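# Move printed part from build plate to table

## Task

Lift the printed object off the printer's build plate and place it on the surface the printer sits on, outside the printer. The build plate must stay where it started, the printer must remain upright, and the other items next to and behind the printer must stay close to where they were and not be flipped. The part must rest there by itself, not only because the robot holds it. Finish by opening the gripper and moving the arm away.

## Robot and tools

Robot: two six-joint arms, left_arm and right_arm, each with a two-finger gripper. Both bases face +x with no rotation; left_arm's base sits at (0, +0.300, 0) m and right_arm's at (0, -0.300, 0) m in the scene frame. The scene frame has its origin on the tabletop midway between the arms, +x pointing out over the table, +z up, and left_arm on the +y side. The arm names do not refer to sides of any camera image.

execute_actions takes "actions", a list holding at most one item, plus an optional boolean "pictures" (images come by default). An empty list just reports the state without moving anything. An item with "rows" (1 to 15 rows) and "steps" (1 to 15, default 15) drives the robot; each control step lasts 1/30 s and uses one row, with the final row reused for any remaining steps. An item with only "steps" (up to 300) is a wait that sends nothing new. A refused call does nothing at all.

Each row is a single list of 14 numbers for both arms together, every number in [-1, 1]: left_arm's waist, shoulder, elbow, wrist pitch, wrist yaw, wrist roll, gripper opening, then the same seven for right_arm. Supply all 14 even if one arm is idle. The six joint values are offsets, not a pose: they are measured from the joint angles printed in the most recent result that lists them (before any such result exists, and for later calls within the same reply, from where the arm stands when the action begins). They are not added to the previous row. Scale: 1.0 equals 1.264 rad for the waist, 1.32 shoulder, 1.276 elbow, 1.83 wrist pitch, 1.686 wrist yaw, 2.022 wrist roll. Joint ranges (rad): waist -2.880 to 2.880, shoulder 0.000 to 3.142, elbow 0.000 to 3.019, wrist pitch -1.693 to 1.571, wrist yaw -1.571 to 1.571, wrist roll -2.094 to 2.094. A request more than 0.019 rad outward past a range end is refused; true ends may differ by up to 0.019 rad, and overreaching targets are clipped to the real end, often flagged with "joint sent to its limit" (possibly for an earlier action). Missing that line does not prove more travel is available.

The opening value is absolute, not an offset: +1 fully open (0.094 m between pads), -1 closed. Away from the extremes, fingers go to where grip_measured would read the commanded number. To hold something, command about 0.03 below the grip_measured seen on contact; a smaller margin grips more gently. Pads push roughly 50 to 62 N each, less on thin parts under about 2 mm, and can spike on first contact. Each gripper's reading carries its own fixed error of up to about 1 mm.

Motion limits: each step a joint's target may lead its measured angle by at most 0.264 (waist), 0.32 (shoulder), 0.276 (elbow), 0.33 (wrist pitch), 0.186 (wrist yaw), 0.522 (wrist roll) rad, and targets are scaled back if they would move the gripper over 70 mm from where it is. Big moves thus need several actions. Between calls, arms keep heading for the last row's target until they stall or a step is HELD. Sending zeros is not a pause: it pulls the arm back to the reference angles, and gravity can make a zero-offset arm droop; to hold position, in a reply's first call command the offsets back to the desired angles, then zeros afterwards, increasing the correction if a joint keeps sagging.

Results: a state line "left_arm: … | right_arm: …" gives each gripper's end_effector_position (m) and end_effector_quat_wxyz in the scene frame; this point lies between the pads about 1 cm behind the fingertips, and may be off, more so at long reach. Gripper fingers point along its +z and close along its y. Joint positions and Joint velocities give per arm the six joints (rad, rad/s) then pad gap (m, m/s). grip_measured is finger opening on the command scale. Joint torques follow Joint positions order without the gripper; they include gravity, friction, offsets and noise, so read them cautiously. "joint command not followed" means a clearance check altered or blocked targets; HELD marks steps where some of the row was not sent. MOTOR HOT appears from 85 °C; at 100 °C an OVER-TEMPERATURE FAULT drops that arm until it cools, so don't hold loads longer than needed.

zoom_image: "camera" (cam_head_left, cam_head_right, cam_left_wrist, cam_right_wrist) and "region" [x0, y0, x1, y1] in pixels, origin top-left, no larger than 504 by 504; returns an enlarged view of that camera's latest image. All cameras are 504x504; head cameras are pinhole with radial distortion, wrist cameras are fisheye. show_instructions shows the reference image(s); read_manual returns URDF licence texts; neither moves anything. finished_scene takes "scene", the number of the current scene, ends it irreversibly and reports success.

Avoid: dropping or flinging the part, pushing things hard, letting arms collide or press on each other, moving the build plate, tipping the printer, disturbing neighbouring objects, or anything leaving the table. Occasional disturbances may pull on a held part or nudge loose objects. Release the part and withdraw the arm before finishing.

Each tool is called after ">>>" by a JSON object that holds its "op" and its "data", one argument or row to a line.

## Session

>>> {"op": "show_instructions", "data": {

}}

>>> {"op": "execute_actions", "data": {
  "actions": []
}}

Reference images for this scene: printer card page 4.

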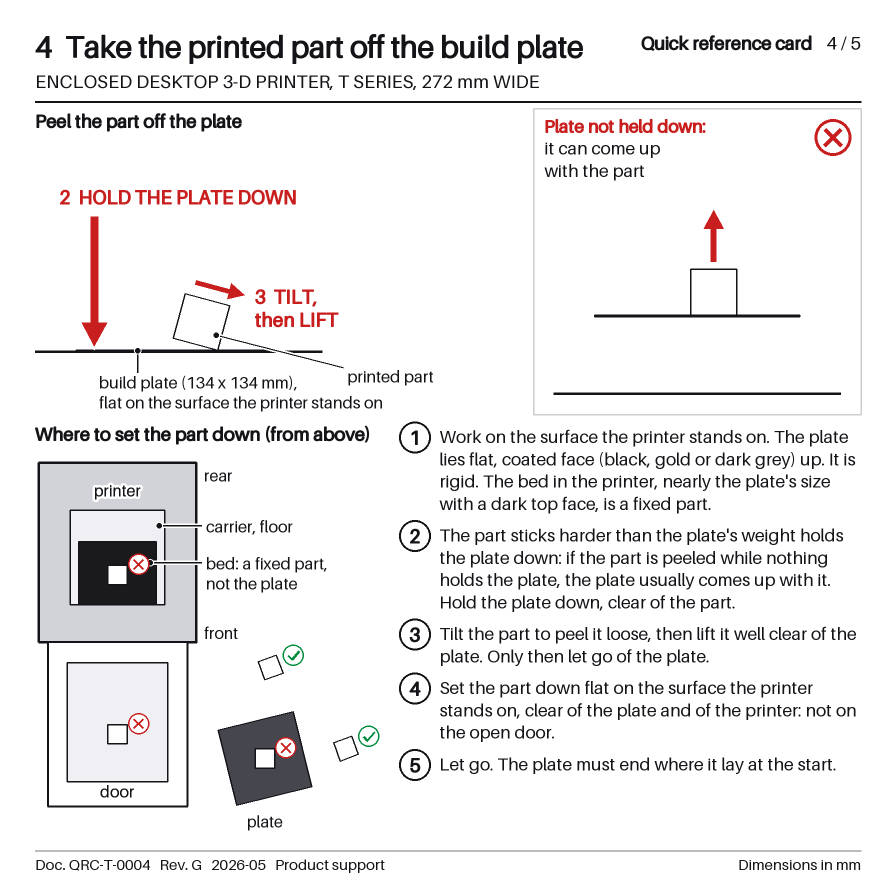

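Scene clock: 0.00 s of 4200.00 s.
left_arm: end_effector_position=(+0.5242, +0.2932, +0.4864) grip_measured=+1.000 end_effector_quat_wxyz=(+0.700, -0.001, +0.714, -0.007) | right_arm: end_effector_position=(+0.5212, -0.2936, +0.4959) grip_measured=+1.000 end_effector_quat_wxyz=(+0.706, -0.001, +0.709, +0.010)
Joint positions: left_arm=[-0.014  1.061  1.053 -0.012 -0.005 -0.011  0.094] | right_arm=[ 0.012  1.053  1.063 -0.014 -0.003  0.013  0.094]
Joint velocities: left_arm=[-0.015 -0.005 -0.012 -0.007  0.037  0.007  0.   ] | right_arm=[-0.005 -0.005 -0.012  0.007 -0.051  0.037  0.   ]
Joint torques (N m, as the arm reports them, + toward a larger angle): no reading
Motor temperatures (°C, as the motors report them): left_arm=[27 28 29 29 28 25] | right_arm=[28 32 34 28 25 29]

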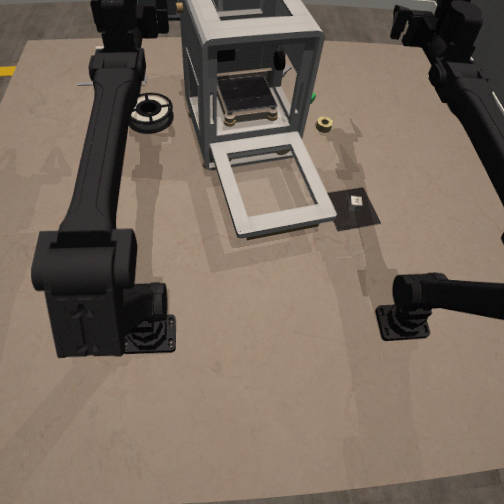

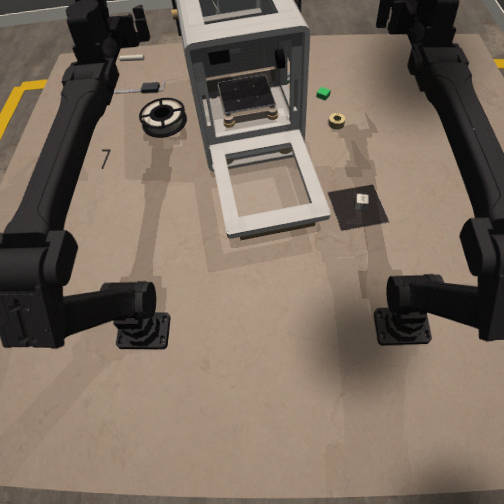

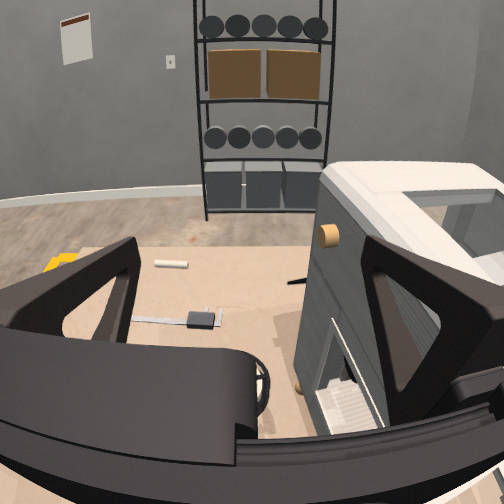

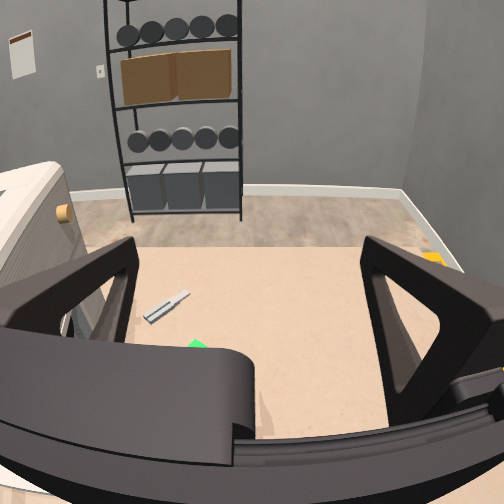

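>>> {"op": "zoom_image", "data": {
  "camera": "cam_head_left",
  "region": [200, 100, 400, 260]
}}

>>> {"op": "zoom_image", "data": {
  "camera": "cam_head_right",
  "region": [200, 100, 400, 260]
}}

Region (200, 100, 400, 260) of cam_head_left's 504x504 image, scaled by 2.520, with more detail than that image has; it fills the top 403 rows of this view, and the rest is white.

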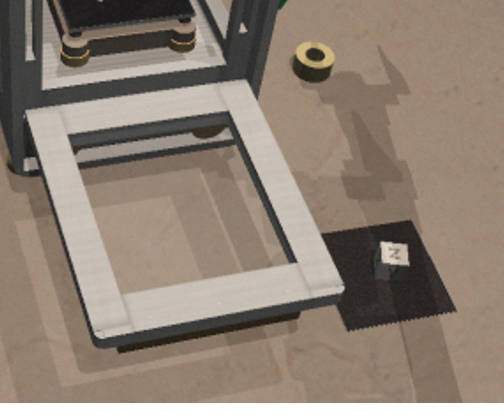

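Region (200, 100, 400, 260) of cam_head_right's 504x504 image, scaled by 2.520, with more detail than that image has; it fills the top 403 rows of this view, and the rest is white.

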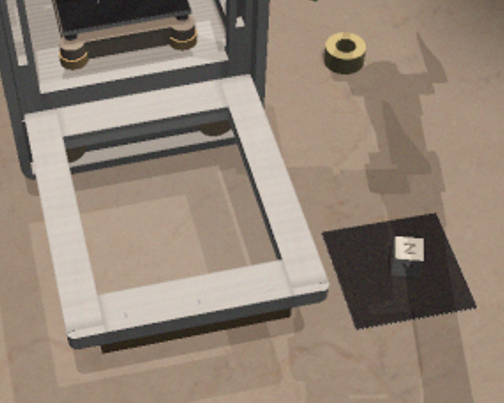

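>>> {"op": "execute_actions", "data": {
  "actions": []
}}

Scene clock: 24.27 s of 4200.00 s.
left_arm: end_effector_position=(+0.5242, +0.2932, +0.4864) grip_measured=+1.000 end_effector_quat_wxyz=(+0.700, -0.001, +0.714, -0.007) | right_arm: end_effector_position=(+0.5212, -0.2936, +0.4959) grip_measured=+1.000 end_effector_quat_wxyz=(+0.706, -0.001, +0.709, +0.010)
Joint positions: left_arm=[-0.014  1.061  1.053 -0.012 -0.005 -0.011  0.094] | right_arm=[ 0.012  1.053  1.063 -0.014 -0.003  0.013  0.094]
Joint velocities: left_arm=[-0.005  0.005 -0.002 -0.007  0.007  0.007  0.   ] | right_arm=[-0.005 -0.005  0.007  0.007 -0.051  0.022  0.   ]
Joint torques (N m, as the arm reports them, + toward a larger angle): left_arm=[ 0.92 -4.79 12.79  2.52 -0.09  0.05] | right_arm=[ 0.62 -8.34 12.51  1.87 -0.06  0.02]
Motor temperatures (°C, as the motors report them): left_arm=[27 28 33 29 28 25] | right_arm=[28 32 40 29 25 29]
Steps of this call (steps 1 to 90: nothing new was sent; then 21.27 s passed at rest). Readings (joint positions):
1: left_arm=[-0.014 1.061 1.053 -0.012 -0.005 -0.011] | right_arm=[0.012 1.053 1.063 -0.014 -0.003 0.013]
2: left_arm=[-0.014 1.061 1.053 -0.012 -0.005 -0.011] | right_arm=[0.012 1.053 1.063 -0.014 -0.003 0.013]
4: left_arm=[-0.014 1.061 1.053 -0.012 -0.005 -0.011] | right_arm=[0.012 1.053 1.063 -0.014 -0.003 0.013]
8: left_arm=[-0.014 1.061 1.053 -0.012 -0.005 -0.011] | right_arm=[0.012 1.053 1.063 -0.014 -0.003 0.013]
90: the state above

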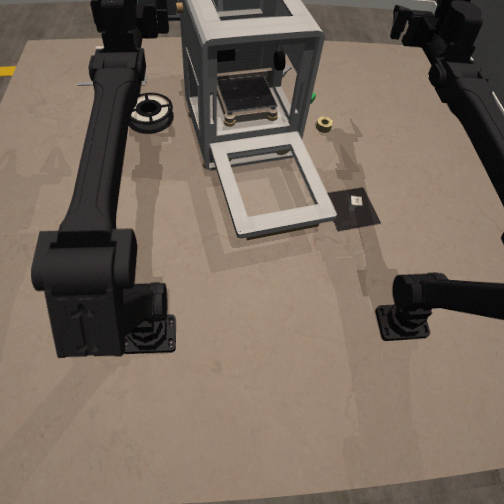

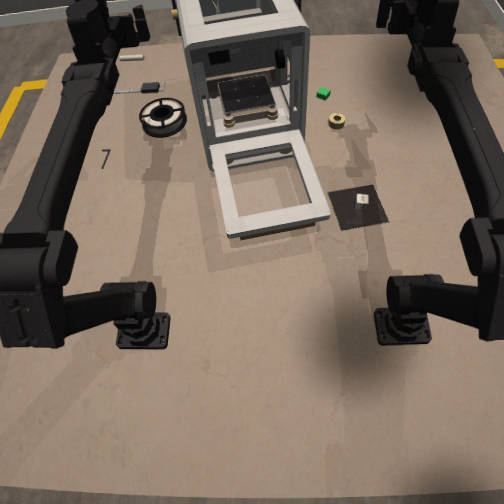

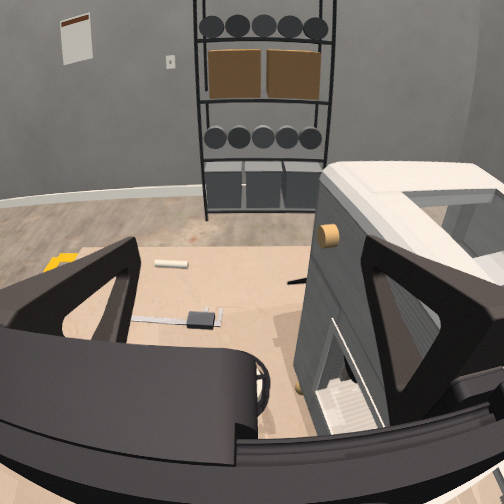

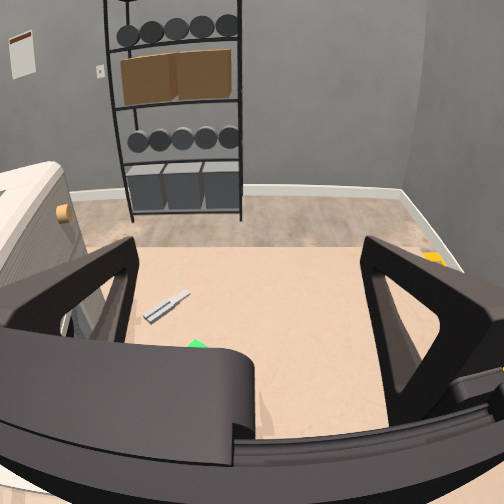

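>>> {"op": "execute_actions", "data": {
  "actions": [
    {"rows":[[0,0,0,0,0,0,1,0,0.01,0.005,-0.05,0,0,1],[0,0,0,0,0,0,1,0,0.03,0.01,-0.1,0,0,1],[0,0,0,0,0,0,1,0.01,0.045,0.015,-0.16,0,0,1],[0,0,0,0,0,0,1,0.02,0.06,0.02,-0.22,0,0,1],[0,0,0,0,0,0,1,0.03,0.075,0.025,-0.28,0,0,1],[0,0,0,0,0,0,1,0.045,0.09,0.03,-0.34,0,0,1],[0,0,0,0,0,0,1,0.06,0.105,0.035,-0.4,0,0,1],[0,0,0,0,0,0,1,0.075,0.12,0.04,-0.46,0,0,1],[0,0,0,0,0,0,1,0.09,0.135,0.045,-0.52,0,0,1],[0,0,0,0,0,0,1,0.105,0.15,0.05,-0.57,0,0,1],[0,0,0,0,0,0,1,0.12,0.165,0.055,-0.62,0,0,1],[0,0,0,0,0,0,1,0.13,0.18,0.06,-0.67,0,0,1],[0,0,0,0,0,0,1,0.14,0.195,0.068,-0.71,0,0,1],[0,0,0,0,0,0,1,0.15,0.205,0.074,-0.74,0,0,1],[0,0,0,0,0,0,1,0.157,0.214,0.077,-0.758,0,0,1]]}
  ],
  "pictures": false
}}

>>> {"op": "execute_actions", "data": {
  "actions": [
    {"steps":20}
  ]
}}

Scene clock: 40.47 s of 4200.00 s.
left_arm: end_effector_position=(+0.5242, +0.2932, +0.4864) grip_measured=+1.000 end_effector_quat_wxyz=(+0.700, -0.001, +0.714, -0.007) | right_arm: end_effector_position=(+0.3759, -0.2281, +0.1777) grip_measured=+1.000 end_effector_quat_wxyz=(+0.031, -0.088, +0.996, +0.005)
Joint positions: left_arm=[-0.014  1.061  1.053 -0.012 -0.005 -0.011  0.094] | right_arm=[ 0.189  1.328  1.086 -1.268 -0.003  0.013  0.094]
Joint velocities: left_arm=[-0.005 -0.015 -0.002  0.002 -0.022 -0.051  0.   ] | right_arm=[ 0.493  0.62   0.022 -2.029  0.007 -0.037  0.   ]
Joint torques (N m, as the arm reports them, + toward a larger angle): left_arm=[ 0.94 -5.   10.67  2.38 -0.08  0.05] | right_arm=[  0.04 -13.56  15.2    0.86  -0.06   0.03]
Motor temperatures (°C, as the motors report them): left_arm=[27 28 34 29 28 25] | right_arm=[28 32 41 29 25 29]
Steps of this call (steps 1 to 90: nothing new was sent; then 12.70 s passed at rest; steps 91 to 105: all 15 steps of this action). Readings (joint positions):
91: left_arm=[-0.014 1.061 1.053 -0.012 -0.005 -0.011] | right_arm=[0.012 1.053 1.063 -0.027 -0.003 0.013]
92: left_arm=[-0.014 1.061 1.053 -0.012 -0.005 -0.011] | right_arm=[0.012 1.052 1.063 -0.063 -0.003 0.013]
94: left_arm=[-0.014 1.061 1.053 -0.012 -0.005 -0.011] | right_arm=[0.013 1.057 1.066 -0.207 -0.003 0.013]
98: left_arm=[-0.014 1.061 1.053 -0.012 -0.005 -0.011] | right_arm=[0.043 1.122 1.071 -0.577 -0.003 0.013]
105: the state above

Scene clock: 41.13 s of 4200.00 s.
left_arm: end_effector_position=(+0.5242, +0.2932, +0.4864) grip_measured=+1.000 end_effector_quat_wxyz=(+0.700, -0.001, +0.714, -0.007) | right_arm: end_effector_position=(+0.3568, -0.2211, +0.1913) grip_measured=+1.000 end_effector_quat_wxyz=(-0.012, -0.102, +0.995, +0.000)
Joint positions: left_arm=[-0.014  1.061  1.053 -0.012 -0.005 -0.011  0.094] | right_arm=[ 0.217  1.329  1.125 -1.39  -0.003  0.013  0.094]
Joint velocities: left_arm=[-0.024  0.005  0.007 -0.007 -0.051 -0.022  0.   ] | right_arm=[-0.005 -0.015  0.002 -0.012 -0.022  0.022  0.   ]
Joint torques (N m, as the arm reports them, + toward a larger angle): left_arm=[ 0.92 -4.98 10.65  2.37 -0.09  0.05] | right_arm=[  0.19 -10.47  11.91  -0.57  -0.06   0.03]
Motor temperatures (°C, as the motors report them): left_arm=[27 28 34 29 28 25] | right_arm=[28 32 41 29 25 29]
Steps of this call (steps 1 to 20: the robot went on to your last target). Readings (joint positions):
1: left_arm=[-0.014 1.061 1.053 -0.012 -0.005 -0.011] | right_arm=[0.203 1.346 1.086 -1.322 -0.003 0.013]
2: left_arm=[-0.014 1.061 1.053 -0.012 -0.005 -0.011] | right_arm=[0.212 1.357 1.086 -1.354 -0.003 0.013]
4: left_arm=[-0.014 1.061 1.053 -0.012 -0.005 -0.011] | right_arm=[0.217 1.362 1.089 -1.381 -0.003 0.013]
8: left_arm=[-0.014 1.061 1.053 -0.012 -0.005 -0.011] | right_arm=[0.217 1.347 1.113 -1.390 -0.003 0.013]
20: the state above

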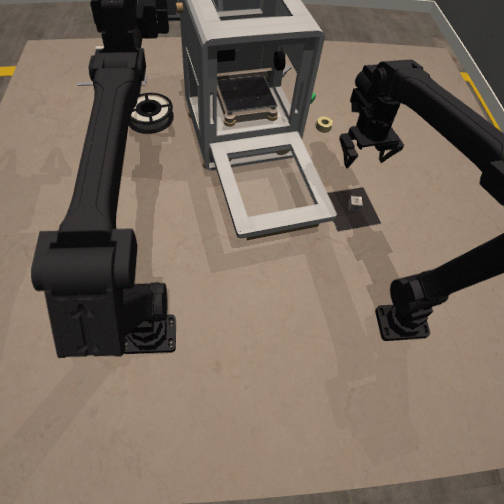

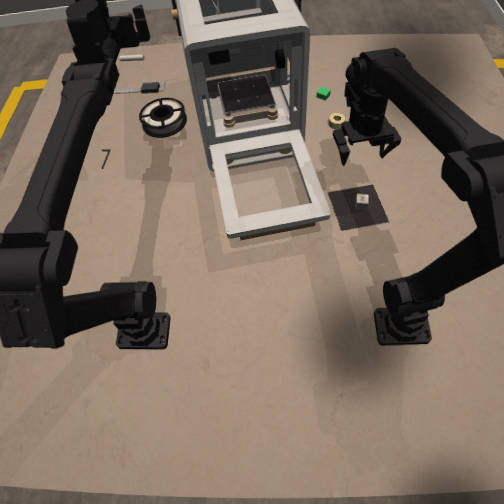

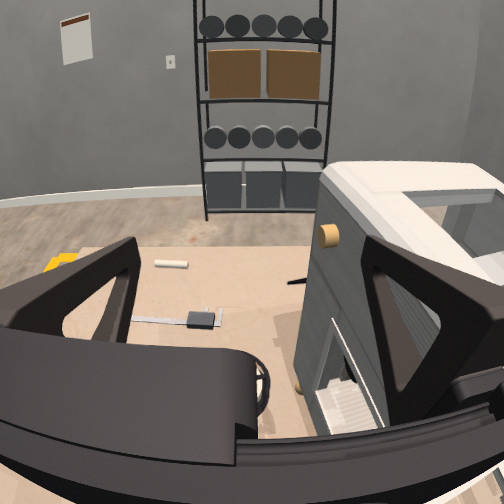

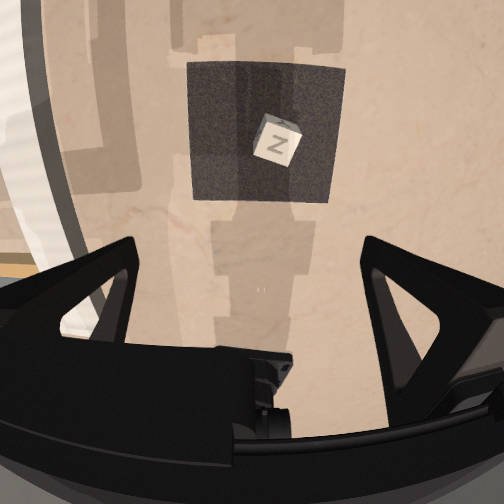

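>>> {"op": "zoom_image", "data": {
  "camera": "cam_right_wrist",
  "region": [170, 40, 370, 220]
}}

>>> {"op": "zoom_image", "data": {
  "camera": "cam_right_wrist",
  "region": [0, 0, 200, 340]
}}

Region (170, 40, 370, 220) of cam_right_wrist's 504x504 image, scaled by 2.520, with more detail than that image has; it fills the top 454 rows of this view, and the rest is white.

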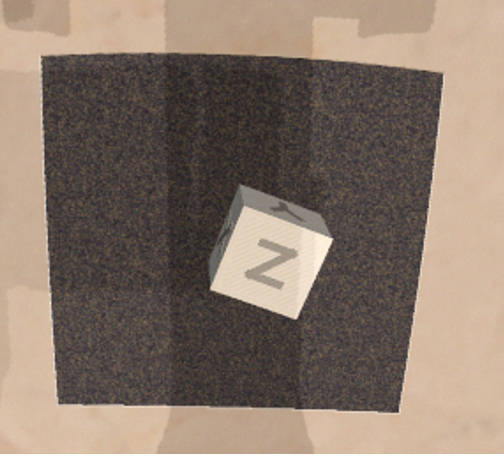

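Region (0, 0, 200, 340) of cam_right_wrist's 504x504 image, scaled by 1.482, with more detail than that image has; it fills the left 296 columns of this view, and the rest is white.

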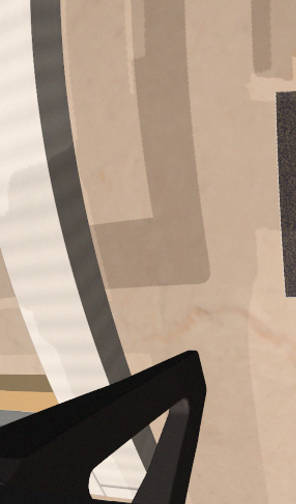

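>>> {"op": "execute_actions", "data": {
  "actions": [
    {"rows":[[0,0,0,-0.04,0,0,1,0,-0.03,0,0.03,0,0.05,0.8],[0,0,0,-0.1,0,0,1,0,-0.06,0,0.07,0,0.1,0.6],[0,0,0,-0.16,0,0,1,0,-0.09,-0.03,0.11,0,0.16,0.4],[0,0,0,-0.22,0,0,1,-0.003,-0.12,-0.07,0.155,0,0.22,0.2],[0,0,0,-0.28,0,0,0.9,-0.006,-0.15,-0.12,0.2,0,0.28,0],[0,0,0,-0.34,0,0,0.8,-0.009,-0.175,-0.17,0.245,0,0.34,-0.2],[0,0,0,-0.4,0,0,0.7,-0.012,-0.2,-0.22,0.29,0,0.4,-0.4],[0,0,0,-0.46,0,0,0.6,-0.014,-0.22,-0.275,0.335,0,0.46,-0.6],[0,0,0,-0.52,0,0,0.5,-0.016,-0.24,-0.33,0.38,0,0.52,-0.8],[0,0,0,-0.58,0,0,0.4,-0.018,-0.255,-0.385,0.425,0,0.58,-1],[0,0,0,-0.64,0,0,0.35,-0.02,-0.267,-0.44,0.47,0,0.63,-1],[0,0,0,-0.7,0,0,0.35,-0.021,-0.275,-0.495,0.515,0,0.68,-1],[0,0,0,-0.76,0,0,0.35,-0.022,-0.28,-0.55,0.56,0,0.72,-1],[0,0,0,-0.81,0,0,0.35,-0.022,-0.282,-0.6,0.605,0,0.75,-1],[0,0,0,-0.845,0,0,0.35,-0.022,-0.282,-0.632,0.64,0,0.772,-1]]}
  ],
  "pictures": false
}}

>>> {"op": "execute_actions", "data": {
  "actions": [
    {"steps":10}
  ],
  "pictures": false
}}

>>> {"op": "execute_actions", "data": {
  "actions": [
    {"rows":[[-0.02,0,0.01,0,0,-0.01,0.35,0,0,0,0,0,0,-1],[-0.06,0,0.01,0,0,-0.03,0.35,0,0,0,0,0,0,-1],[-0.11,0,0.01,0,0,-0.06,0.35,0,0,0,0,0,0,-1],[-0.17,0,0.01,0,0,-0.09,0.35,0,0,0,0,0,0,-1],[-0.23,0,0.01,0,0,-0.12,0.35,0,0,0,0,0,0,-1],[-0.29,0,0.01,0,0,-0.15,0.35,0,0,0,0,0,0,-1],[-0.35,0,0.01,0,0,-0.18,0.35,0,0,0,0,0,0,-1],[-0.41,0,0.01,0,0,-0.21,0.35,0,0,0,0,0,0,-1],[-0.47,0,0.01,0,0,-0.24,0.35,0,0,0,0,0,0,-1],[-0.53,0,0.01,0,0,-0.27,0.35,0,0,0,0,0,0,-1],[-0.59,0,0.01,0,0,-0.3,0.35,0,0,0,0,0,0,-1],[-0.64,0,0.01,0,0,-0.33,0.35,0,0,0,0,0,0,-1],[-0.68,0,0.01,0,0,-0.36,0.35,0,0,0,0,0,0,-1],[-0.715,0,0.01,0,0,-0.38,0.35,0,0,0,0,0,0,-1],[-0.735,0,0.01,0,0,-0.395,0.35,0,0,0,0,0,0,-1]]}
  ],
  "pictures": false
}}

>>> {"op": "execute_actions", "data": {
  "actions": [
    {"steps":12}
  ]
}}

Scene clock: 161.63 s of 4200.00 s.
left_arm: end_effector_position=(+0.3259, +0.2960, +0.2490) grip_measured=+0.352 end_effector_quat_wxyz=(+0.099, +0.001, +0.995, +0.002) | right_arm: end_effector_position=(+0.3363, -0.2308, +0.1082) grip_measured=-0.992 end_effector_quat_wxyz=(+0.262, +0.430, +0.837, +0.213)
Joint positions: left_arm=[-0.014  1.059  1.049 -1.362 -0.005 -0.011  0.064] | right_arm=[ 0.202  0.924  0.446 -0.403 -0.003  1.153  0.   ]
Joint velocities: left_arm=[-0.005  0.005 -0.032 -2.899  0.037  0.037 -0.001] | right_arm=[-0.015  0.151 -1.873  2.503  0.022  2.703 -0.   ]
Joint torques (N m, as the arm reports them, + toward a larger angle): left_arm=[ 0.9  -3.74 10.06  1.89 -0.09  0.05] | right_arm=[ 0.13 -3.12  8.02  1.06  0.01  0.01]
Motor temperatures (°C, as the motors report them): left_arm=[27 28 34 29 28 25] | right_arm=[28 31 43 28 25 29]
Steps of this call (steps 1 to 15: the robot went on to your last target; steps 16 to 90: nothing new was sent; then 117.00 s passed at rest; steps 91 to 105: all 15 steps of this action). Readings (joint positions):
91: left_arm=[-0.014 1.061 1.053 -0.022 -0.005 -0.011] | right_arm=[0.217 1.327 1.124 -1.383 -0.003 0.026]
92: left_arm=[-0.014 1.059 1.053 -0.058 -0.005 -0.011] | right_arm=[0.217 1.320 1.121 -1.358 -0.003 0.056]
94: left_arm=[-0.014 1.053 1.053 -0.207 -0.005 -0.011] | right_arm=[0.217 1.282 1.095 -1.249 -0.003 0.166]
98: left_arm=[-0.014 1.054 1.053 -0.621 -0.005 -0.011] | right_arm=[0.217 1.101 0.910 -0.938 -0.003 0.512]
105: the state above

Scene clock: 161.97 s of 4200.00 s.
left_arm: end_effector_position=(+0.2791, +0.2966, +0.2424) grip_measured=+0.352 end_effector_quat_wxyz=(+0.003, +0.002, +1.000, +0.003) | right_arm: end_effector_position=(+0.3043, -0.2378, +0.0478) grip_measured=-0.993 end_effector_quat_wxyz=(+0.210, +0.580, +0.747, +0.248)
Joint positions: left_arm=[-0.014  1.059  1.044 -1.549 -0.005 -0.011  0.064] | right_arm=[ 0.201  0.962  0.289 -0.236 -0.003  1.522  0.   ]
Joint velocities: left_arm=[-0.015 -0.005 -0.017 -0.007  0.007 -0.007 -0.   ] | right_arm=[ 0.005 -0.044  0.002  0.027 -0.037  0.212 -0.   ]
Joint torques (N m, as the arm reports them, + toward a larger angle): left_arm=[ 0.92 -2.89 10.06  0.56 -0.08  0.05] | right_arm=[-0.24 -4.11 10.61  1.89  0.02  0.05]
Motor temperatures (°C, as the motors report them): left_arm=[27 28 34 29 28 25] | right_arm=[28 31 43 28 25 29]
Steps of this call (steps 1 to 10: the robot went on to your last target). Readings (joint positions):
1: left_arm=[-0.014 1.059 1.047 -1.444 -0.005 -0.011] | right_arm=[0.202 0.931 0.387 -0.335 -0.003 1.236]
2: left_arm=[-0.014 1.059 1.045 -1.495 -0.005 -0.011] | right_arm=[0.201 0.941 0.341 -0.300 -0.003 1.303]
4: left_arm=[-0.014 1.059 1.044 -1.537 -0.005 -0.011] | right_arm=[0.201 0.962 0.293 -0.276 -0.003 1.399]
8: left_arm=[-0.014 1.059 1.044 -1.549 -0.005 -0.011] | right_arm=[0.201 0.966 0.289 -0.244 -0.003 1.498]
10: the state above

Scene clock: 162.47 s of 4200.00 s.
left_arm: end_effector_position=(+0.1754, +0.0829, +0.2424) grip_measured=+0.352 end_effector_quat_wxyz=(+0.004, +0.151, +0.988, -0.001) | right_arm: end_effector_position=(+0.3044, -0.2378, +0.0480) grip_measured=-0.993 end_effector_quat_wxyz=(+0.210, +0.581, +0.746, +0.248)
Joint positions: left_arm=[-0.892  1.059  1.044 -1.549 -0.004 -0.589  0.064] | right_arm=[ 0.201  0.961  0.289 -0.236 -0.003  1.525  0.   ]
Joint velocities: left_arm=[-1.47   0.005  0.007 -0.012 -0.037 -1.443  0.001] | right_arm=[-0.015  0.005 -0.002 -0.012  0.007  0.007 -0.   ]
Joint torques (N m, as the arm reports them, + toward a larger angle): left_arm=[ 4.34 -3.03 10.38  0.8  -0.2  -0.06] | right_arm=[ 0.74 -4.2   8.2   1.14  0.02 -0.05]
Motor temperatures (°C, as the motors report them): left_arm=[27 28 34 29 28 25] | right_arm=[28 31 43 28 25 29]
Steps of this call (steps 1 to 15: all 15 steps of this action). Readings (joint positions):
1: left_arm=[-0.014 1.059 1.044 -1.549 -0.005 -0.012] | right_arm=[0.201 0.961 0.289 -0.236 -0.003 1.525]
2: left_arm=[-0.019 1.059 1.044 -1.549 -0.006 -0.020] | right_arm=[0.201 0.961 0.289 -0.236 -0.003 1.525]
4: left_arm=[-0.068 1.059 1.044 -1.549 -0.009 -0.064] | right_arm=[0.201 0.961 0.289 -0.236 -0.003 1.525]
8: left_arm=[-0.347 1.059 1.044 -1.549 -0.009 -0.220] | right_arm=[0.201 0.961 0.289 -0.236 -0.003 1.525]
15: the state above

Scene clock: 162.87 s of 4200.00 s.
left_arm: end_effector_position=(+0.1602, +0.0714, +0.2424) grip_measured=+0.352 end_effector_quat_wxyz=(+0.003, +0.088, +0.996, -0.002) | right_arm: end_effector_position=(+0.3044, -0.2378, +0.0480) grip_measured=-0.993 end_effector_quat_wxyz=(+0.210, +0.581, +0.746, +0.248)
Joint positions: left_arm=[-0.96   1.059  1.044 -1.549 -0.003 -0.784  0.064] | right_arm=[ 0.201  0.961  0.289 -0.236 -0.003  1.525  0.   ]
Joint velocities: left_arm=[ 0.005  0.005 -0.012  0.012  0.022 -0.095  0.   ] | right_arm=[-0.005 -0.005  0.027  0.012 -0.022 -0.066 -0.   ]
Joint torques (N m, as the arm reports them, + toward a larger angle): left_arm=[ 2.32 -2.98 10.32  0.83 -0.24 -0.05] | right_arm=[ 0.68 -4.21  8.22  1.13  0.02 -0.05]
Motor temperatures (°C, as the motors report them): left_arm=[27 28 34 29 28 25] | right_arm=[28 31 43 28 25 29]
Steps of this call (steps 1 to 12: the robot went on to your last target). Readings (joint positions):
1: left_arm=[-0.933 1.059 1.044 -1.549 -0.003 -0.630] | right_arm=[0.201 0.961 0.289 -0.236 -0.003 1.525]
2: left_arm=[-0.957 1.059 1.044 -1.549 -0.002 -0.663] | right_arm=[0.201 0.961 0.289 -0.236 -0.003 1.525]
4: left_arm=[-0.965 1.059 1.044 -1.549 -0.003 -0.711] | right_arm=[0.201 0.961 0.289 -0.236 -0.003 1.525]
8: left_arm=[-0.960 1.059 1.044 -1.549 -0.003 -0.763] | right_arm=[0.201 0.961 0.289 -0.236 -0.003 1.525]
12: the state above

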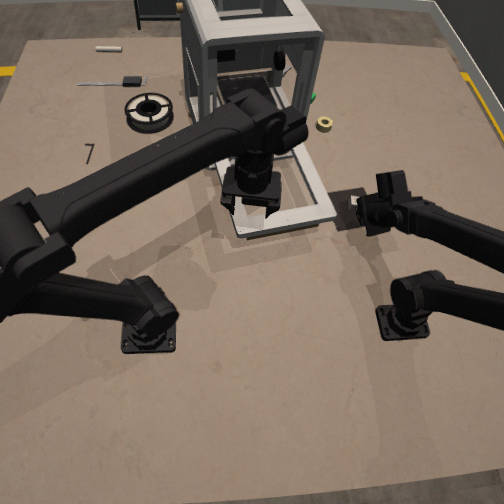

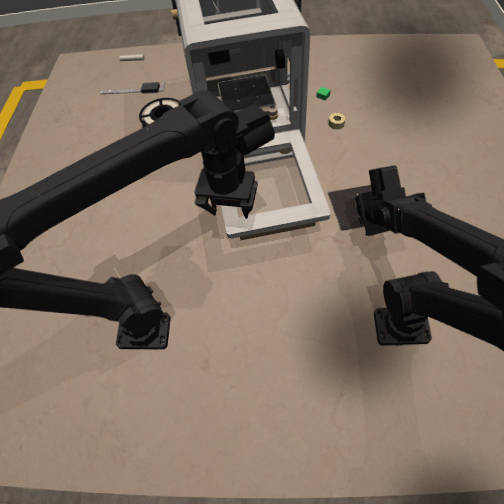

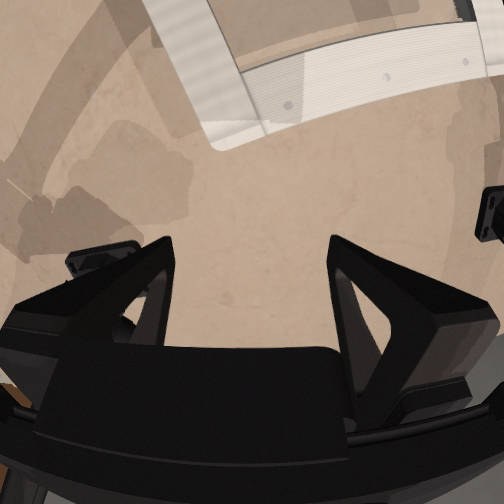

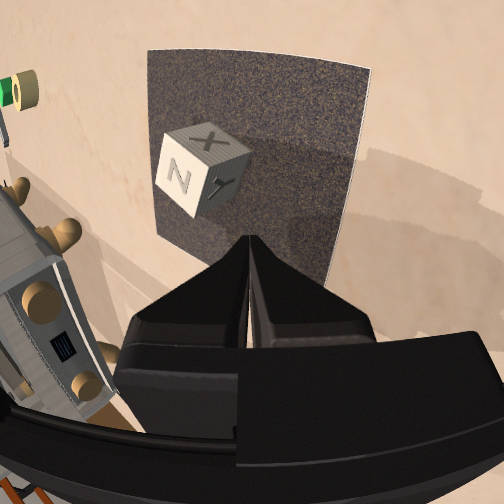

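>>> {"op": "execute_actions", "data": {
  "actions": [
    {"rows":[[0,0.03,0.05,0,0.005,0,0.35,0,0.008,0,0.006,0,0.005,-1],[0,0.08,0.12,-0.005,0.01,0,0.35,0,0.018,-0.002,0.015,0,0.01,-1],[0,0.15,0.2,-0.01,0.02,0,0.35,0,0.028,-0.004,0.025,0,0.015,-1],[0.005,0.22,0.28,-0.015,0.03,0,0.35,0,0.038,-0.006,0.035,0,0.02,-1],[0.01,0.29,0.36,-0.02,0.04,0,0.35,0,0.048,-0.008,0.045,0,0.025,-1],[0.014,0.36,0.44,-0.025,0.05,0,0.35,0,0.058,-0.01,0.055,0,0.027,-1],[0.018,0.43,0.52,-0.03,0.06,0,0.35,0,0.068,-0.012,0.065,0,0.027,-1],[0.022,0.5,0.6,-0.035,0.07,0,0.35,0,0.078,-0.014,0.075,0,0.027,-1],[0.026,0.57,0.68,-0.04,0.08,0,0.35,0,0.088,-0.016,0.085,0,0.027,-1],[0.03,0.64,0.75,-0.045,0.09,0,0.35,0,0.097,-0.018,0.095,0,0.027,-1],[0.033,0.71,0.81,-0.05,0.1,0,0.35,0,0.105,-0.02,0.104,0,0.027,-1],[0.036,0.78,0.86,-0.055,0.105,0,0.35,0,0.112,-0.021,0.112,0,0.027,-1],[0.038,0.84,0.9,-0.06,0.11,0,0.35,0,0.118,-0.022,0.118,0,0.027,-1],[0.04,0.89,0.93,-0.063,0.114,0,0.35,0,0.123,-0.023,0.122,0,0.027,-1],[0.041,0.93,0.947,-0.066,0.114,0,0.35,0,0.127,-0.023,0.125,0,0.027,-1]]}
  ],
  "pictures": false
}}

>>> {"op": "execute_actions", "data": {
  "actions": [
    {"steps":30}
  ]
}}

Scene clock: 184.60 s of 4200.00 s.
left_arm: end_effector_position=(+0.2818, -0.1455, +0.2333) grip_measured=+0.352 end_effector_quat_wxyz=(-0.092, +0.072, +0.993, -0.023) | right_arm: end_effector_position=(+0.3164, -0.2353, +0.0228) grip_measured=-0.993 end_effector_quat_wxyz=(+0.210, +0.595, +0.731, +0.259)
Joint positions: left_arm=[-0.95   1.774  1.743 -1.623  0.171 -0.798  0.064] | right_arm=[ 0.201  1.113  0.266 -0.043 -0.003  1.568  0.   ]
Joint velocities: left_arm=[ 0.054  1.792  1.487 -0.222  0.183  0.022 -0.002] | right_arm=[-0.005  0.22  -0.051  0.276 -0.037 -0.066  0.   ]
Joint torques (N m, as the arm reports them, + toward a larger angle): left_arm=[  2.52 -14.28  11.06   0.29   0.05   0.15] | right_arm=[ 0.71 -5.17  6.86  1.79  0.02  0.07]
Motor temperatures (°C, as the motors report them): left_arm=[27 28 34 29 28 25] | right_arm=[28 30 41 28 25 29]
Steps of this call (steps 1 to 30: the robot went on to your last target; steps 31 to 90: nothing new was sent; then 18.23 s passed at rest; steps 91 to 105: all 15 steps of this action). Readings (joint positions):
91: left_arm=[-0.960 1.061 1.045 -1.549 -0.001 -0.798] | right_arm=[0.201 0.961 0.289 -0.236 -0.003 1.525]
92: left_arm=[-0.960 1.070 1.058 -1.553 0.005 -0.798] | right_arm=[0.201 0.962 0.289 -0.235 -0.003 1.527]
94: left_arm=[-0.960 1.131 1.135 -1.571 0.025 -0.798] | right_arm=[0.201 0.973 0.289 -0.217 -0.003 1.535]
98: left_arm=[-0.960 1.347 1.363 -1.582 0.079 -0.798] | right_arm=[0.201 1.027 0.285 -0.149 -0.003 1.555]
105: the state above

Scene clock: 185.60 s of 4200.00 s.
left_arm: end_effector_position=(+0.3774, -0.2476, +0.1092) grip_measured=+0.352 end_effector_quat_wxyz=(-0.120, +0.055, +0.991, -0.003) | right_arm: end_effector_position=(+0.3181, -0.2350, +0.0218) grip_measured=-0.993 end_effector_quat_wxyz=(+0.212, +0.595, +0.730, +0.262)
Joint positions: left_arm=[-0.919  2.28   2.217 -1.66   0.186 -0.795  0.064] | right_arm=[ 0.201  1.124  0.264 -0.024 -0.003  1.571  0.   ]
Joint velocities: left_arm=[-0.034  0.005 -0.002  0.012 -0.007  0.007 -0.   ] | right_arm=[-0.015  0.005  0.022  0.002 -0.022 -0.095  0.   ]
Joint torques (N m, as the arm reports them, + toward a larger angle): left_arm=[  1.74 -22.6   11.92   0.16   0.08   0.16] | right_arm=[ 0.66 -5.08  6.63  1.89  0.02  0.05]
Motor temperatures (°C, as the motors report them): left_arm=[27 28 34 29 28 25] | right_arm=[28 30 41 28 25 29]
Steps of this call (steps 1 to 30: the robot went on to your last target). Readings (joint positions):
1: left_arm=[-0.948 1.833 1.793 -1.628 0.175 -0.798] | right_arm=[0.201 1.119 0.265 -0.036 -0.003 1.568]
2: left_arm=[-0.946 1.892 1.842 -1.632 0.178 -0.798] | right_arm=[0.201 1.122 0.265 -0.032 -0.003 1.569]
4: left_arm=[-0.943 2.007 1.936 -1.637 0.181 -0.798] | right_arm=[0.201 1.124 0.264 -0.028 -0.003 1.570]
8: left_arm=[-0.935 2.240 2.164 -1.652 0.186 -0.796] | right_arm=[0.201 1.124 0.264 -0.025 -0.003 1.571]
30: the state above

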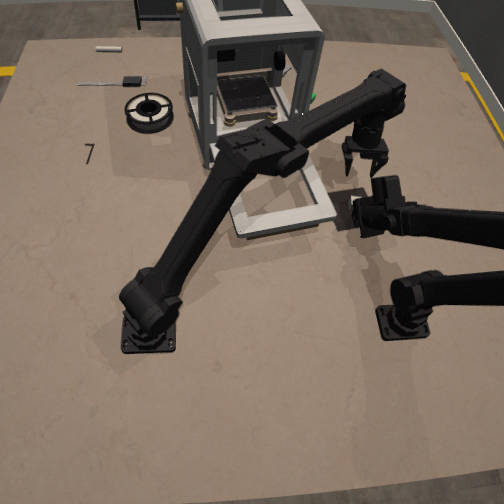

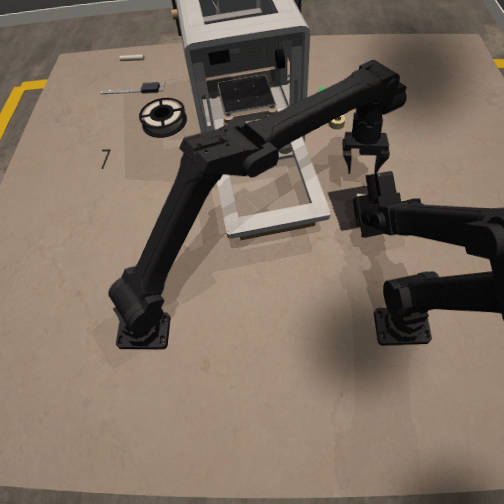

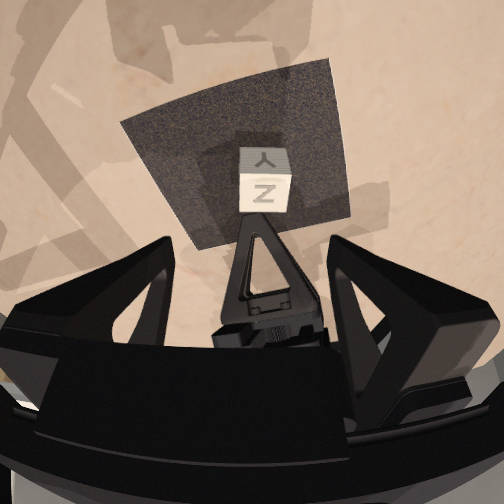

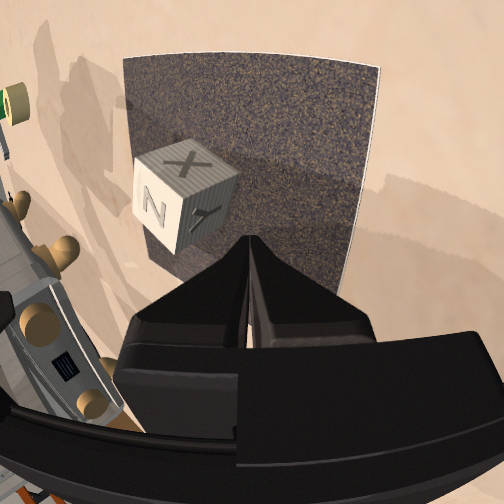

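>>> {"op": "zoom_image", "data": {
  "camera": "cam_left_wrist",
  "region": [180, 120, 360, 280]
}}

>>> {"op": "zoom_image", "data": {
  "camera": "cam_right_wrist",
  "region": [110, 120, 370, 320]
}}

Region (180, 120, 360, 280) of cam_left_wrist's 504x504 image, scaled by 2.800, with more detail than that image has.

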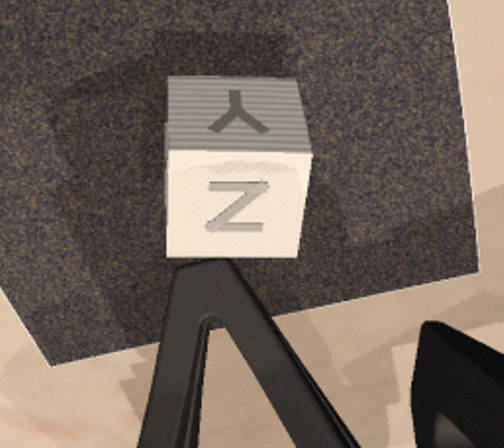

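Region (110, 120, 370, 320) of cam_right_wrist's 504x504 image, scaled by 1.938, with more detail than that image has; it fills the top 388 rows of this view, and the rest is white.

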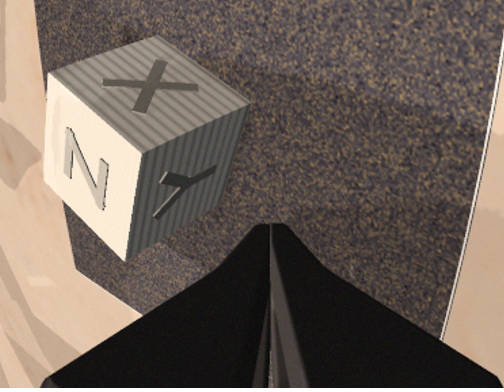

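>>> {"op": "execute_actions", "data": {
  "actions": [
    {"rows":[[-0.004,0.002,-0.004,0.003,0,-0.003,0.35,0,0.006,-0.002,0.005,0,0,-1],[-0.008,0.004,-0.01,0.008,0,-0.006,0.35,0,0.012,-0.004,0.01,0,0,-1],[-0.012,0.006,-0.017,0.013,0,-0.009,0.35,0,0.018,-0.006,0.015,0,0,-1],[-0.016,0.008,-0.024,0.018,0,-0.012,0.35,0,0.023,-0.008,0.019,0,0,-1],[-0.02,0.01,-0.031,0.023,0,-0.015,0.35,0,0.028,-0.01,0.022,0,0,-1],[-0.024,0.012,-0.038,0.028,0,-0.018,0.35,0,0.032,-0.012,0.024,0,0,-1],[-0.027,0.013,-0.045,0.034,0,-0.02,0.35,0,0.037,-0.016,0.024,0,0,-1],[-0.03,0.014,-0.052,0.039,0,-0.021,0.35,0,0.043,-0.022,0.022,0,0,-1],[-0.032,0.015,-0.059,0.044,0,-0.021,0.35,0,0.05,-0.03,0.018,0,0,-1],[-0.032,0.016,-0.066,0.049,0,-0.021,0.35,0,0.057,-0.04,0.013,0,0,-1],[-0.032,0.016,-0.073,0.054,0,-0.021,0.35,0,0.064,-0.051,0.007,0,0,-1],[-0.032,0.016,-0.08,0.059,0,-0.021,0.35,0,0.071,-0.062,0,0,0,-1],[-0.032,0.016,-0.086,0.064,0,-0.021,0.35,0,0.078,-0.073,-0.007,0,0,-1],[-0.032,0.016,-0.091,0.068,0,-0.021,0.35,0,0.085,-0.084,-0.014,0,0,-1],[-0.032,0.016,-0.094,0.07,0,-0.021,0.35,0,0.092,-0.094,-0.02,0,0,-1]]}
  ],
  "pictures": false
}}

>>> {"op": "execute_actions", "data": {
  "actions": [
    {"steps":12}
  ]
}}

Scene clock: 240.70 s of 4200.00 s.
left_arm: end_effector_position=(+0.3592, -0.2527, +0.0679) grip_measured=+0.352 end_effector_quat_wxyz=(-0.121, +0.053, +0.991, +0.002) | right_arm: end_effector_position=(+0.3136, -0.2359, +0.0104) grip_measured=-0.994 end_effector_quat_wxyz=(+0.208, +0.596, +0.731, +0.258)
Joint positions: left_arm=[-0.945  2.28   2.107 -1.555  0.186 -0.823  0.064] | right_arm=[ 0.201  1.161  0.247  0.019 -0.003  1.571  0.   ]
Joint velocities: left_arm=[-0.083  0.015 -0.198  0.212 -0.007 -0.007  0.001] | right_arm=[-0.015  0.005  0.002  0.017  0.007  0.022 -0.001]
Joint torques (N m, as the arm reports them, + toward a larger angle): left_arm=[  0.32 -21.04   8.87   0.69  -0.02  -0.06] | right_arm=[ 0.57 -0.41 -0.24 -1.51  0.01 -0.02]
Motor temperatures (°C, as the motors report them): left_arm=[27 32 36 29 28 25] | right_arm=[28 30 39 29 25 29]
Steps of this call (steps 1 to 15: the robot went on to your last target; steps 16 to 90: nothing new was sent; then 51.60 s passed at rest; steps 91 to 105: all 15 steps of this action). Readings (joint positions):
91: left_arm=[-0.919 2.280 2.217 -1.660 0.186 -0.795] | right_arm=[0.201 1.124 0.264 -0.024 -0.003 1.571]
92: left_arm=[-0.919 2.280 2.215 -1.659 0.186 -0.795] | right_arm=[0.201 1.124 0.264 -0.024 -0.003 1.571]
94: left_arm=[-0.919 2.280 2.207 -1.650 0.186 -0.798] | right_arm=[0.201 1.129 0.264 -0.017 -0.003 1.571]
98: left_arm=[-0.923 2.280 2.170 -1.616 0.186 -0.812] | right_arm=[0.201 1.154 0.257 0.002 -0.003 1.571]
105: the state above

Scene clock: 241.10 s of 4200.00 s.
left_arm: end_effector_position=(+0.3563, -0.2542, +0.0623) grip_measured=+0.352 end_effector_quat_wxyz=(-0.121, +0.054, +0.991, +0.002) | right_arm: end_effector_position=(+0.3136, -0.2359, +0.0104) grip_measured=-0.994 end_effector_quat_wxyz=(+0.208, +0.596, +0.731, +0.258)
Joint positions: left_arm=[-0.95   2.283  2.097 -1.542  0.186 -0.826  0.064] | right_arm=[ 0.201  1.161  0.247  0.019 -0.003  1.571  0.   ]
Joint velocities: left_arm=[-0.015  0.005 -0.007  0.022  0.022  0.022  0.001] | right_arm=[-0.005  0.005  0.007 -0.012 -0.095 -0.095 -0.001]
Joint torques (N m, as the arm reports them, + toward a larger angle): left_arm=[  0.06 -21.3    8.72   0.84  -0.02  -0.05] | right_arm=[ 0.73 -0.57 -0.17 -1.5   0.02 -0.03]
Motor temperatures (°C, as the motors report them): left_arm=[27 32 36 29 28 25] | right_arm=[28 30 39 29 25 29]
Steps of this call (steps 1 to 12: the robot went on to your last target). Readings (joint positions):
1: left_arm=[-0.947 2.281 2.102 -1.549 0.186 -0.824] | right_arm=[0.201 1.161 0.247 0.019 -0.003 1.571]
2: left_arm=[-0.949 2.282 2.099 -1.547 0.186 -0.824] | right_arm=[0.201 1.161 0.247 0.019 -0.003 1.571]
4: left_arm=[-0.950 2.283 2.097 -1.544 0.186 -0.825] | right_arm=[0.201 1.161 0.247 0.019 -0.003 1.571]
8: left_arm=[-0.950 2.283 2.097 -1.542 0.186 -0.826] | right_arm=[0.201 1.161 0.247 0.019 -0.003 1.571]
12: the state above

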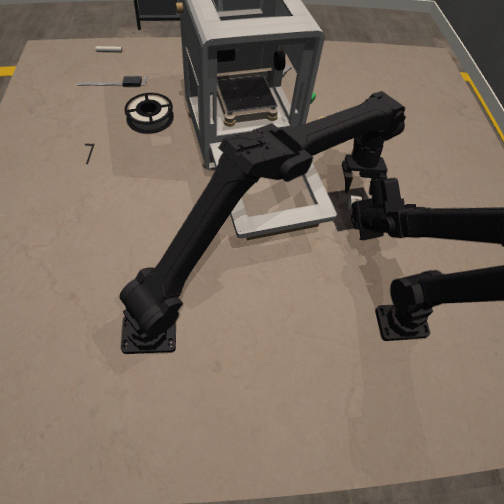

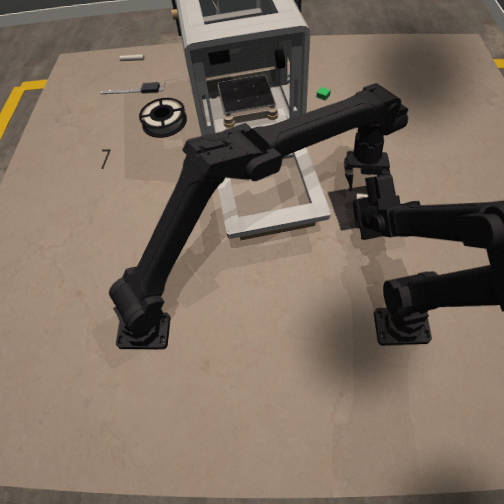

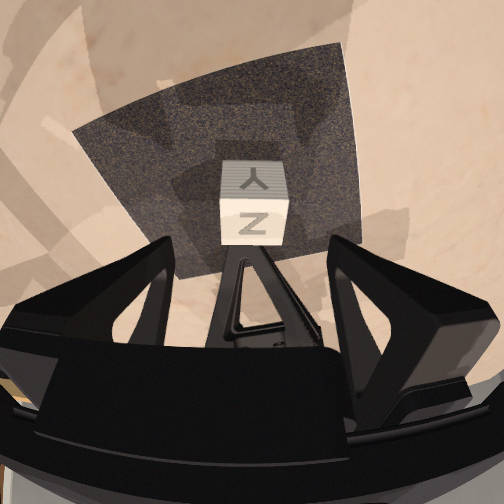

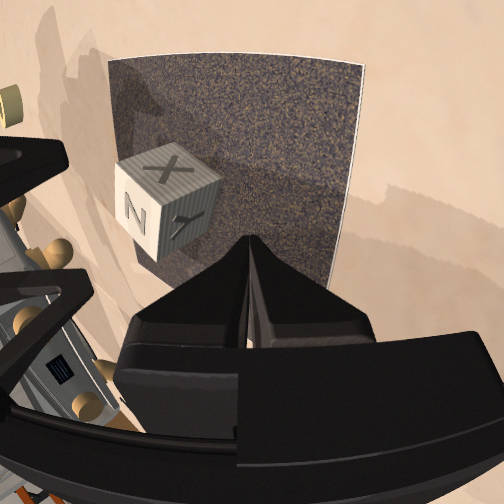

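>>> {"op": "execute_actions", "data": {
  "actions": [
    {"rows":[[-0.003,0.003,-0.003,0.003,0,-0.002,0.35,0,0.076,-0.078,-0.041,0,0,-1],[-0.006,0.006,-0.008,0.007,0,-0.004,0.35,0,0.076,-0.078,-0.041,0,0,-1],[-0.009,0.009,-0.013,0.011,0,-0.006,0.35,0,0.076,-0.078,-0.041,0,0,-1],[-0.011,0.012,-0.018,0.016,0,-0.008,0.35,0,0.076,-0.078,-0.041,0,0,-1],[-0.013,0.014,-0.023,0.02,0,-0.009,0.35,0,0.076,-0.078,-0.041,0,0,-1],[-0.014,0.016,-0.028,0.025,0,-0.01,0.35,0,0.076,-0.078,-0.041,0,0,-1],[-0.015,0.018,-0.033,0.029,0,-0.011,0.35,0,0.076,-0.078,-0.041,0,0,-1],[-0.016,0.02,-0.038,0.034,0,-0.012,0.35,0,0.076,-0.078,-0.041,0,0,-1],[-0.017,0.022,-0.043,0.038,0,-0.012,0.35,0,0.076,-0.078,-0.041,0,0,-1],[-0.018,0.023,-0.048,0.042,0,-0.012,0.35,0,0.076,-0.078,-0.041,0,0,-1],[-0.019,0.024,-0.053,0.046,0,-0.012,0.35,0,0.076,-0.078,-0.041,0,0,-1],[-0.019,0.025,-0.058,0.05,0,-0.012,0.35,0,0.076,-0.078,-0.041,0,0,-1],[-0.019,0.026,-0.062,0.054,0,-0.012,0.35,0,0.076,-0.078,-0.041,0,0,-1],[-0.019,0.027,-0.065,0.057,0,-0.012,0.35,0,0.076,-0.078,-0.041,0,0,-1],[-0.019,0.027,-0.067,0.058,0,-0.012,0.35,0,0.076,-0.078,-0.041,0,0,-1]]}
  ],
  "pictures": false
}}

>>> {"op": "execute_actions", "data": {
  "actions": [
    {"steps":10}
  ]
}}

Scene clock: 267.13 s of 4200.00 s.
left_arm: end_effector_position=(+0.3506, -0.2523, +0.0290) grip_measured=+0.352 end_effector_quat_wxyz=(-0.120, +0.051, +0.991, +0.002) | right_arm: end_effector_position=(+0.3137, -0.2359, +0.0104) grip_measured=-0.994 end_effector_quat_wxyz=(+0.208, +0.596, +0.731, +0.258)
Joint positions: left_arm=[-0.956  2.29   2.02  -1.454  0.186 -0.838  0.064] | right_arm=[ 0.201  1.161  0.247  0.019 -0.003  1.571  0.   ]
Joint velocities: left_arm=[-0.024  0.044 -0.125  0.149  0.007 -0.007  0.001] | right_arm=[-0.005 -0.015  0.002 -0.002 -0.007  0.007 -0.001]
Joint torques (N m, as the arm reports them, + toward a larger angle): left_arm=[ -0.63 -20.6    8.49   0.7   -0.02  -0.06] | right_arm=[ 0.67  0.29  0.13 -1.32  0.01 -0.02]
Motor temperatures (°C, as the motors report them): left_arm=[27 32 34 29 28 25] | right_arm=[28 30 37 28 25 29]
Steps of this call (steps 1 to 30: the robot went on to your last target; steps 31 to 90: nothing new was sent; then 22.53 s passed at rest; steps 91 to 105: all 15 steps of this action). Readings (joint positions):
91: left_arm=[-0.950 2.283 2.097 -1.542 0.186 -0.826] | right_arm=[0.201 1.161 0.247 0.019 -0.003 1.571]
92: left_arm=[-0.950 2.283 2.096 -1.541 0.186 -0.826] | right_arm=[0.201 1.161 0.247 0.019 -0.003 1.571]
94: left_arm=[-0.950 2.283 2.089 -1.534 0.186 -0.827] | right_arm=[0.201 1.161 0.247 0.019 -0.003 1.571]
98: left_arm=[-0.951 2.283 2.063 -1.505 0.186 -0.833] | right_arm=[0.201 1.161 0.247 0.019 -0.003 1.571]
105: the state above

Scene clock: 267.47 s of 4200.00 s.
left_arm: end_effector_position=(+0.3476, -0.2519, +0.0192) grip_measured=+0.352 end_effector_quat_wxyz=(-0.123, +0.052, +0.991, +0.006) | right_arm: end_effector_position=(+0.3137, -0.2359, +0.0104) grip_measured=-0.994 end_effector_quat_wxyz=(+0.208, +0.596, +0.731, +0.258)
Joint positions: left_arm=[-0.959  2.3    2.011 -1.445  0.186 -0.839  0.064] | right_arm=[ 0.201  1.161  0.247  0.019 -0.003  1.571  0.   ]
Joint velocities: left_arm=[-0.005 -0.024 -0.002  0.017  0.022 -0.022  0.   ] | right_arm=[ 0.005 -0.015  0.012  0.012  0.037 -0.051 -0.001]
Joint torques (N m, as the arm reports them, + toward a larger angle): left_arm=[ -0.38 -21.13   8.49   0.77  -0.03  -0.05] | right_arm=[ 0.7   0.33  0.13 -1.32  0.01 -0.03]
Motor temperatures (°C, as the motors report them): left_arm=[27 32 34 29 28 25] | right_arm=[28 30 37 28 25 29]
Steps of this call (steps 1 to 10: the robot went on to your last target). Readings (joint positions):
1: left_arm=[-0.957 2.292 2.017 -1.450 0.186 -0.838] | right_arm=[0.201 1.161 0.247 0.019 -0.003 1.571]
2: left_arm=[-0.957 2.294 2.014 -1.448 0.186 -0.838] | right_arm=[0.201 1.161 0.247 0.019 -0.003 1.571]
4: left_arm=[-0.959 2.298 2.012 -1.446 0.186 -0.839] | right_arm=[0.201 1.161 0.247 0.019 -0.003 1.571]
8: left_arm=[-0.959 2.300 2.011 -1.445 0.186 -0.839] | right_arm=[0.201 1.161 0.247 0.019 -0.003 1.571]
10: the state above

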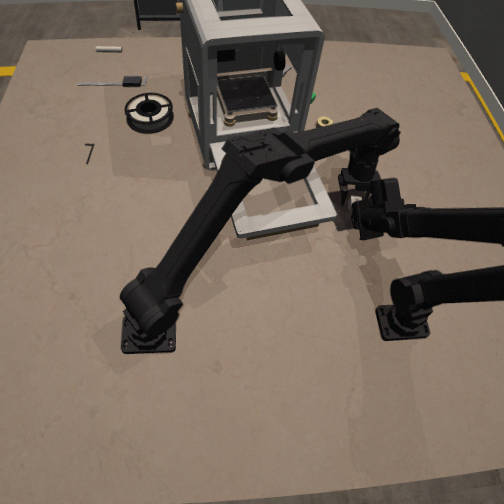

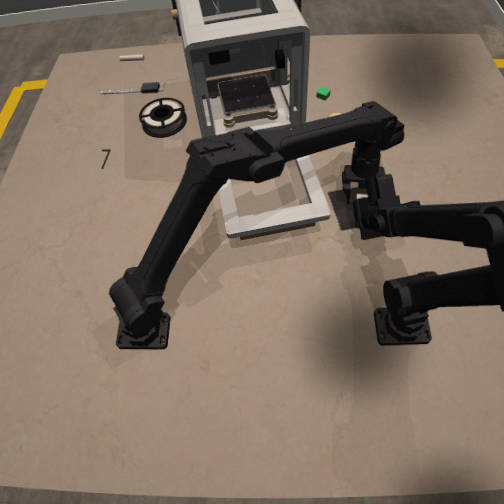

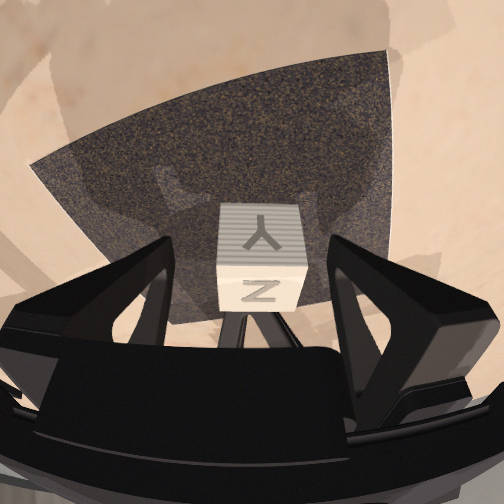

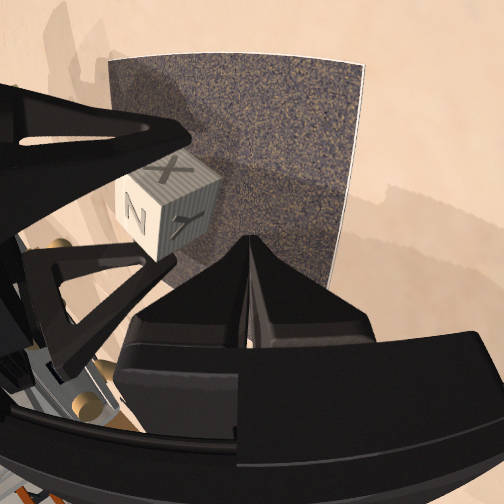

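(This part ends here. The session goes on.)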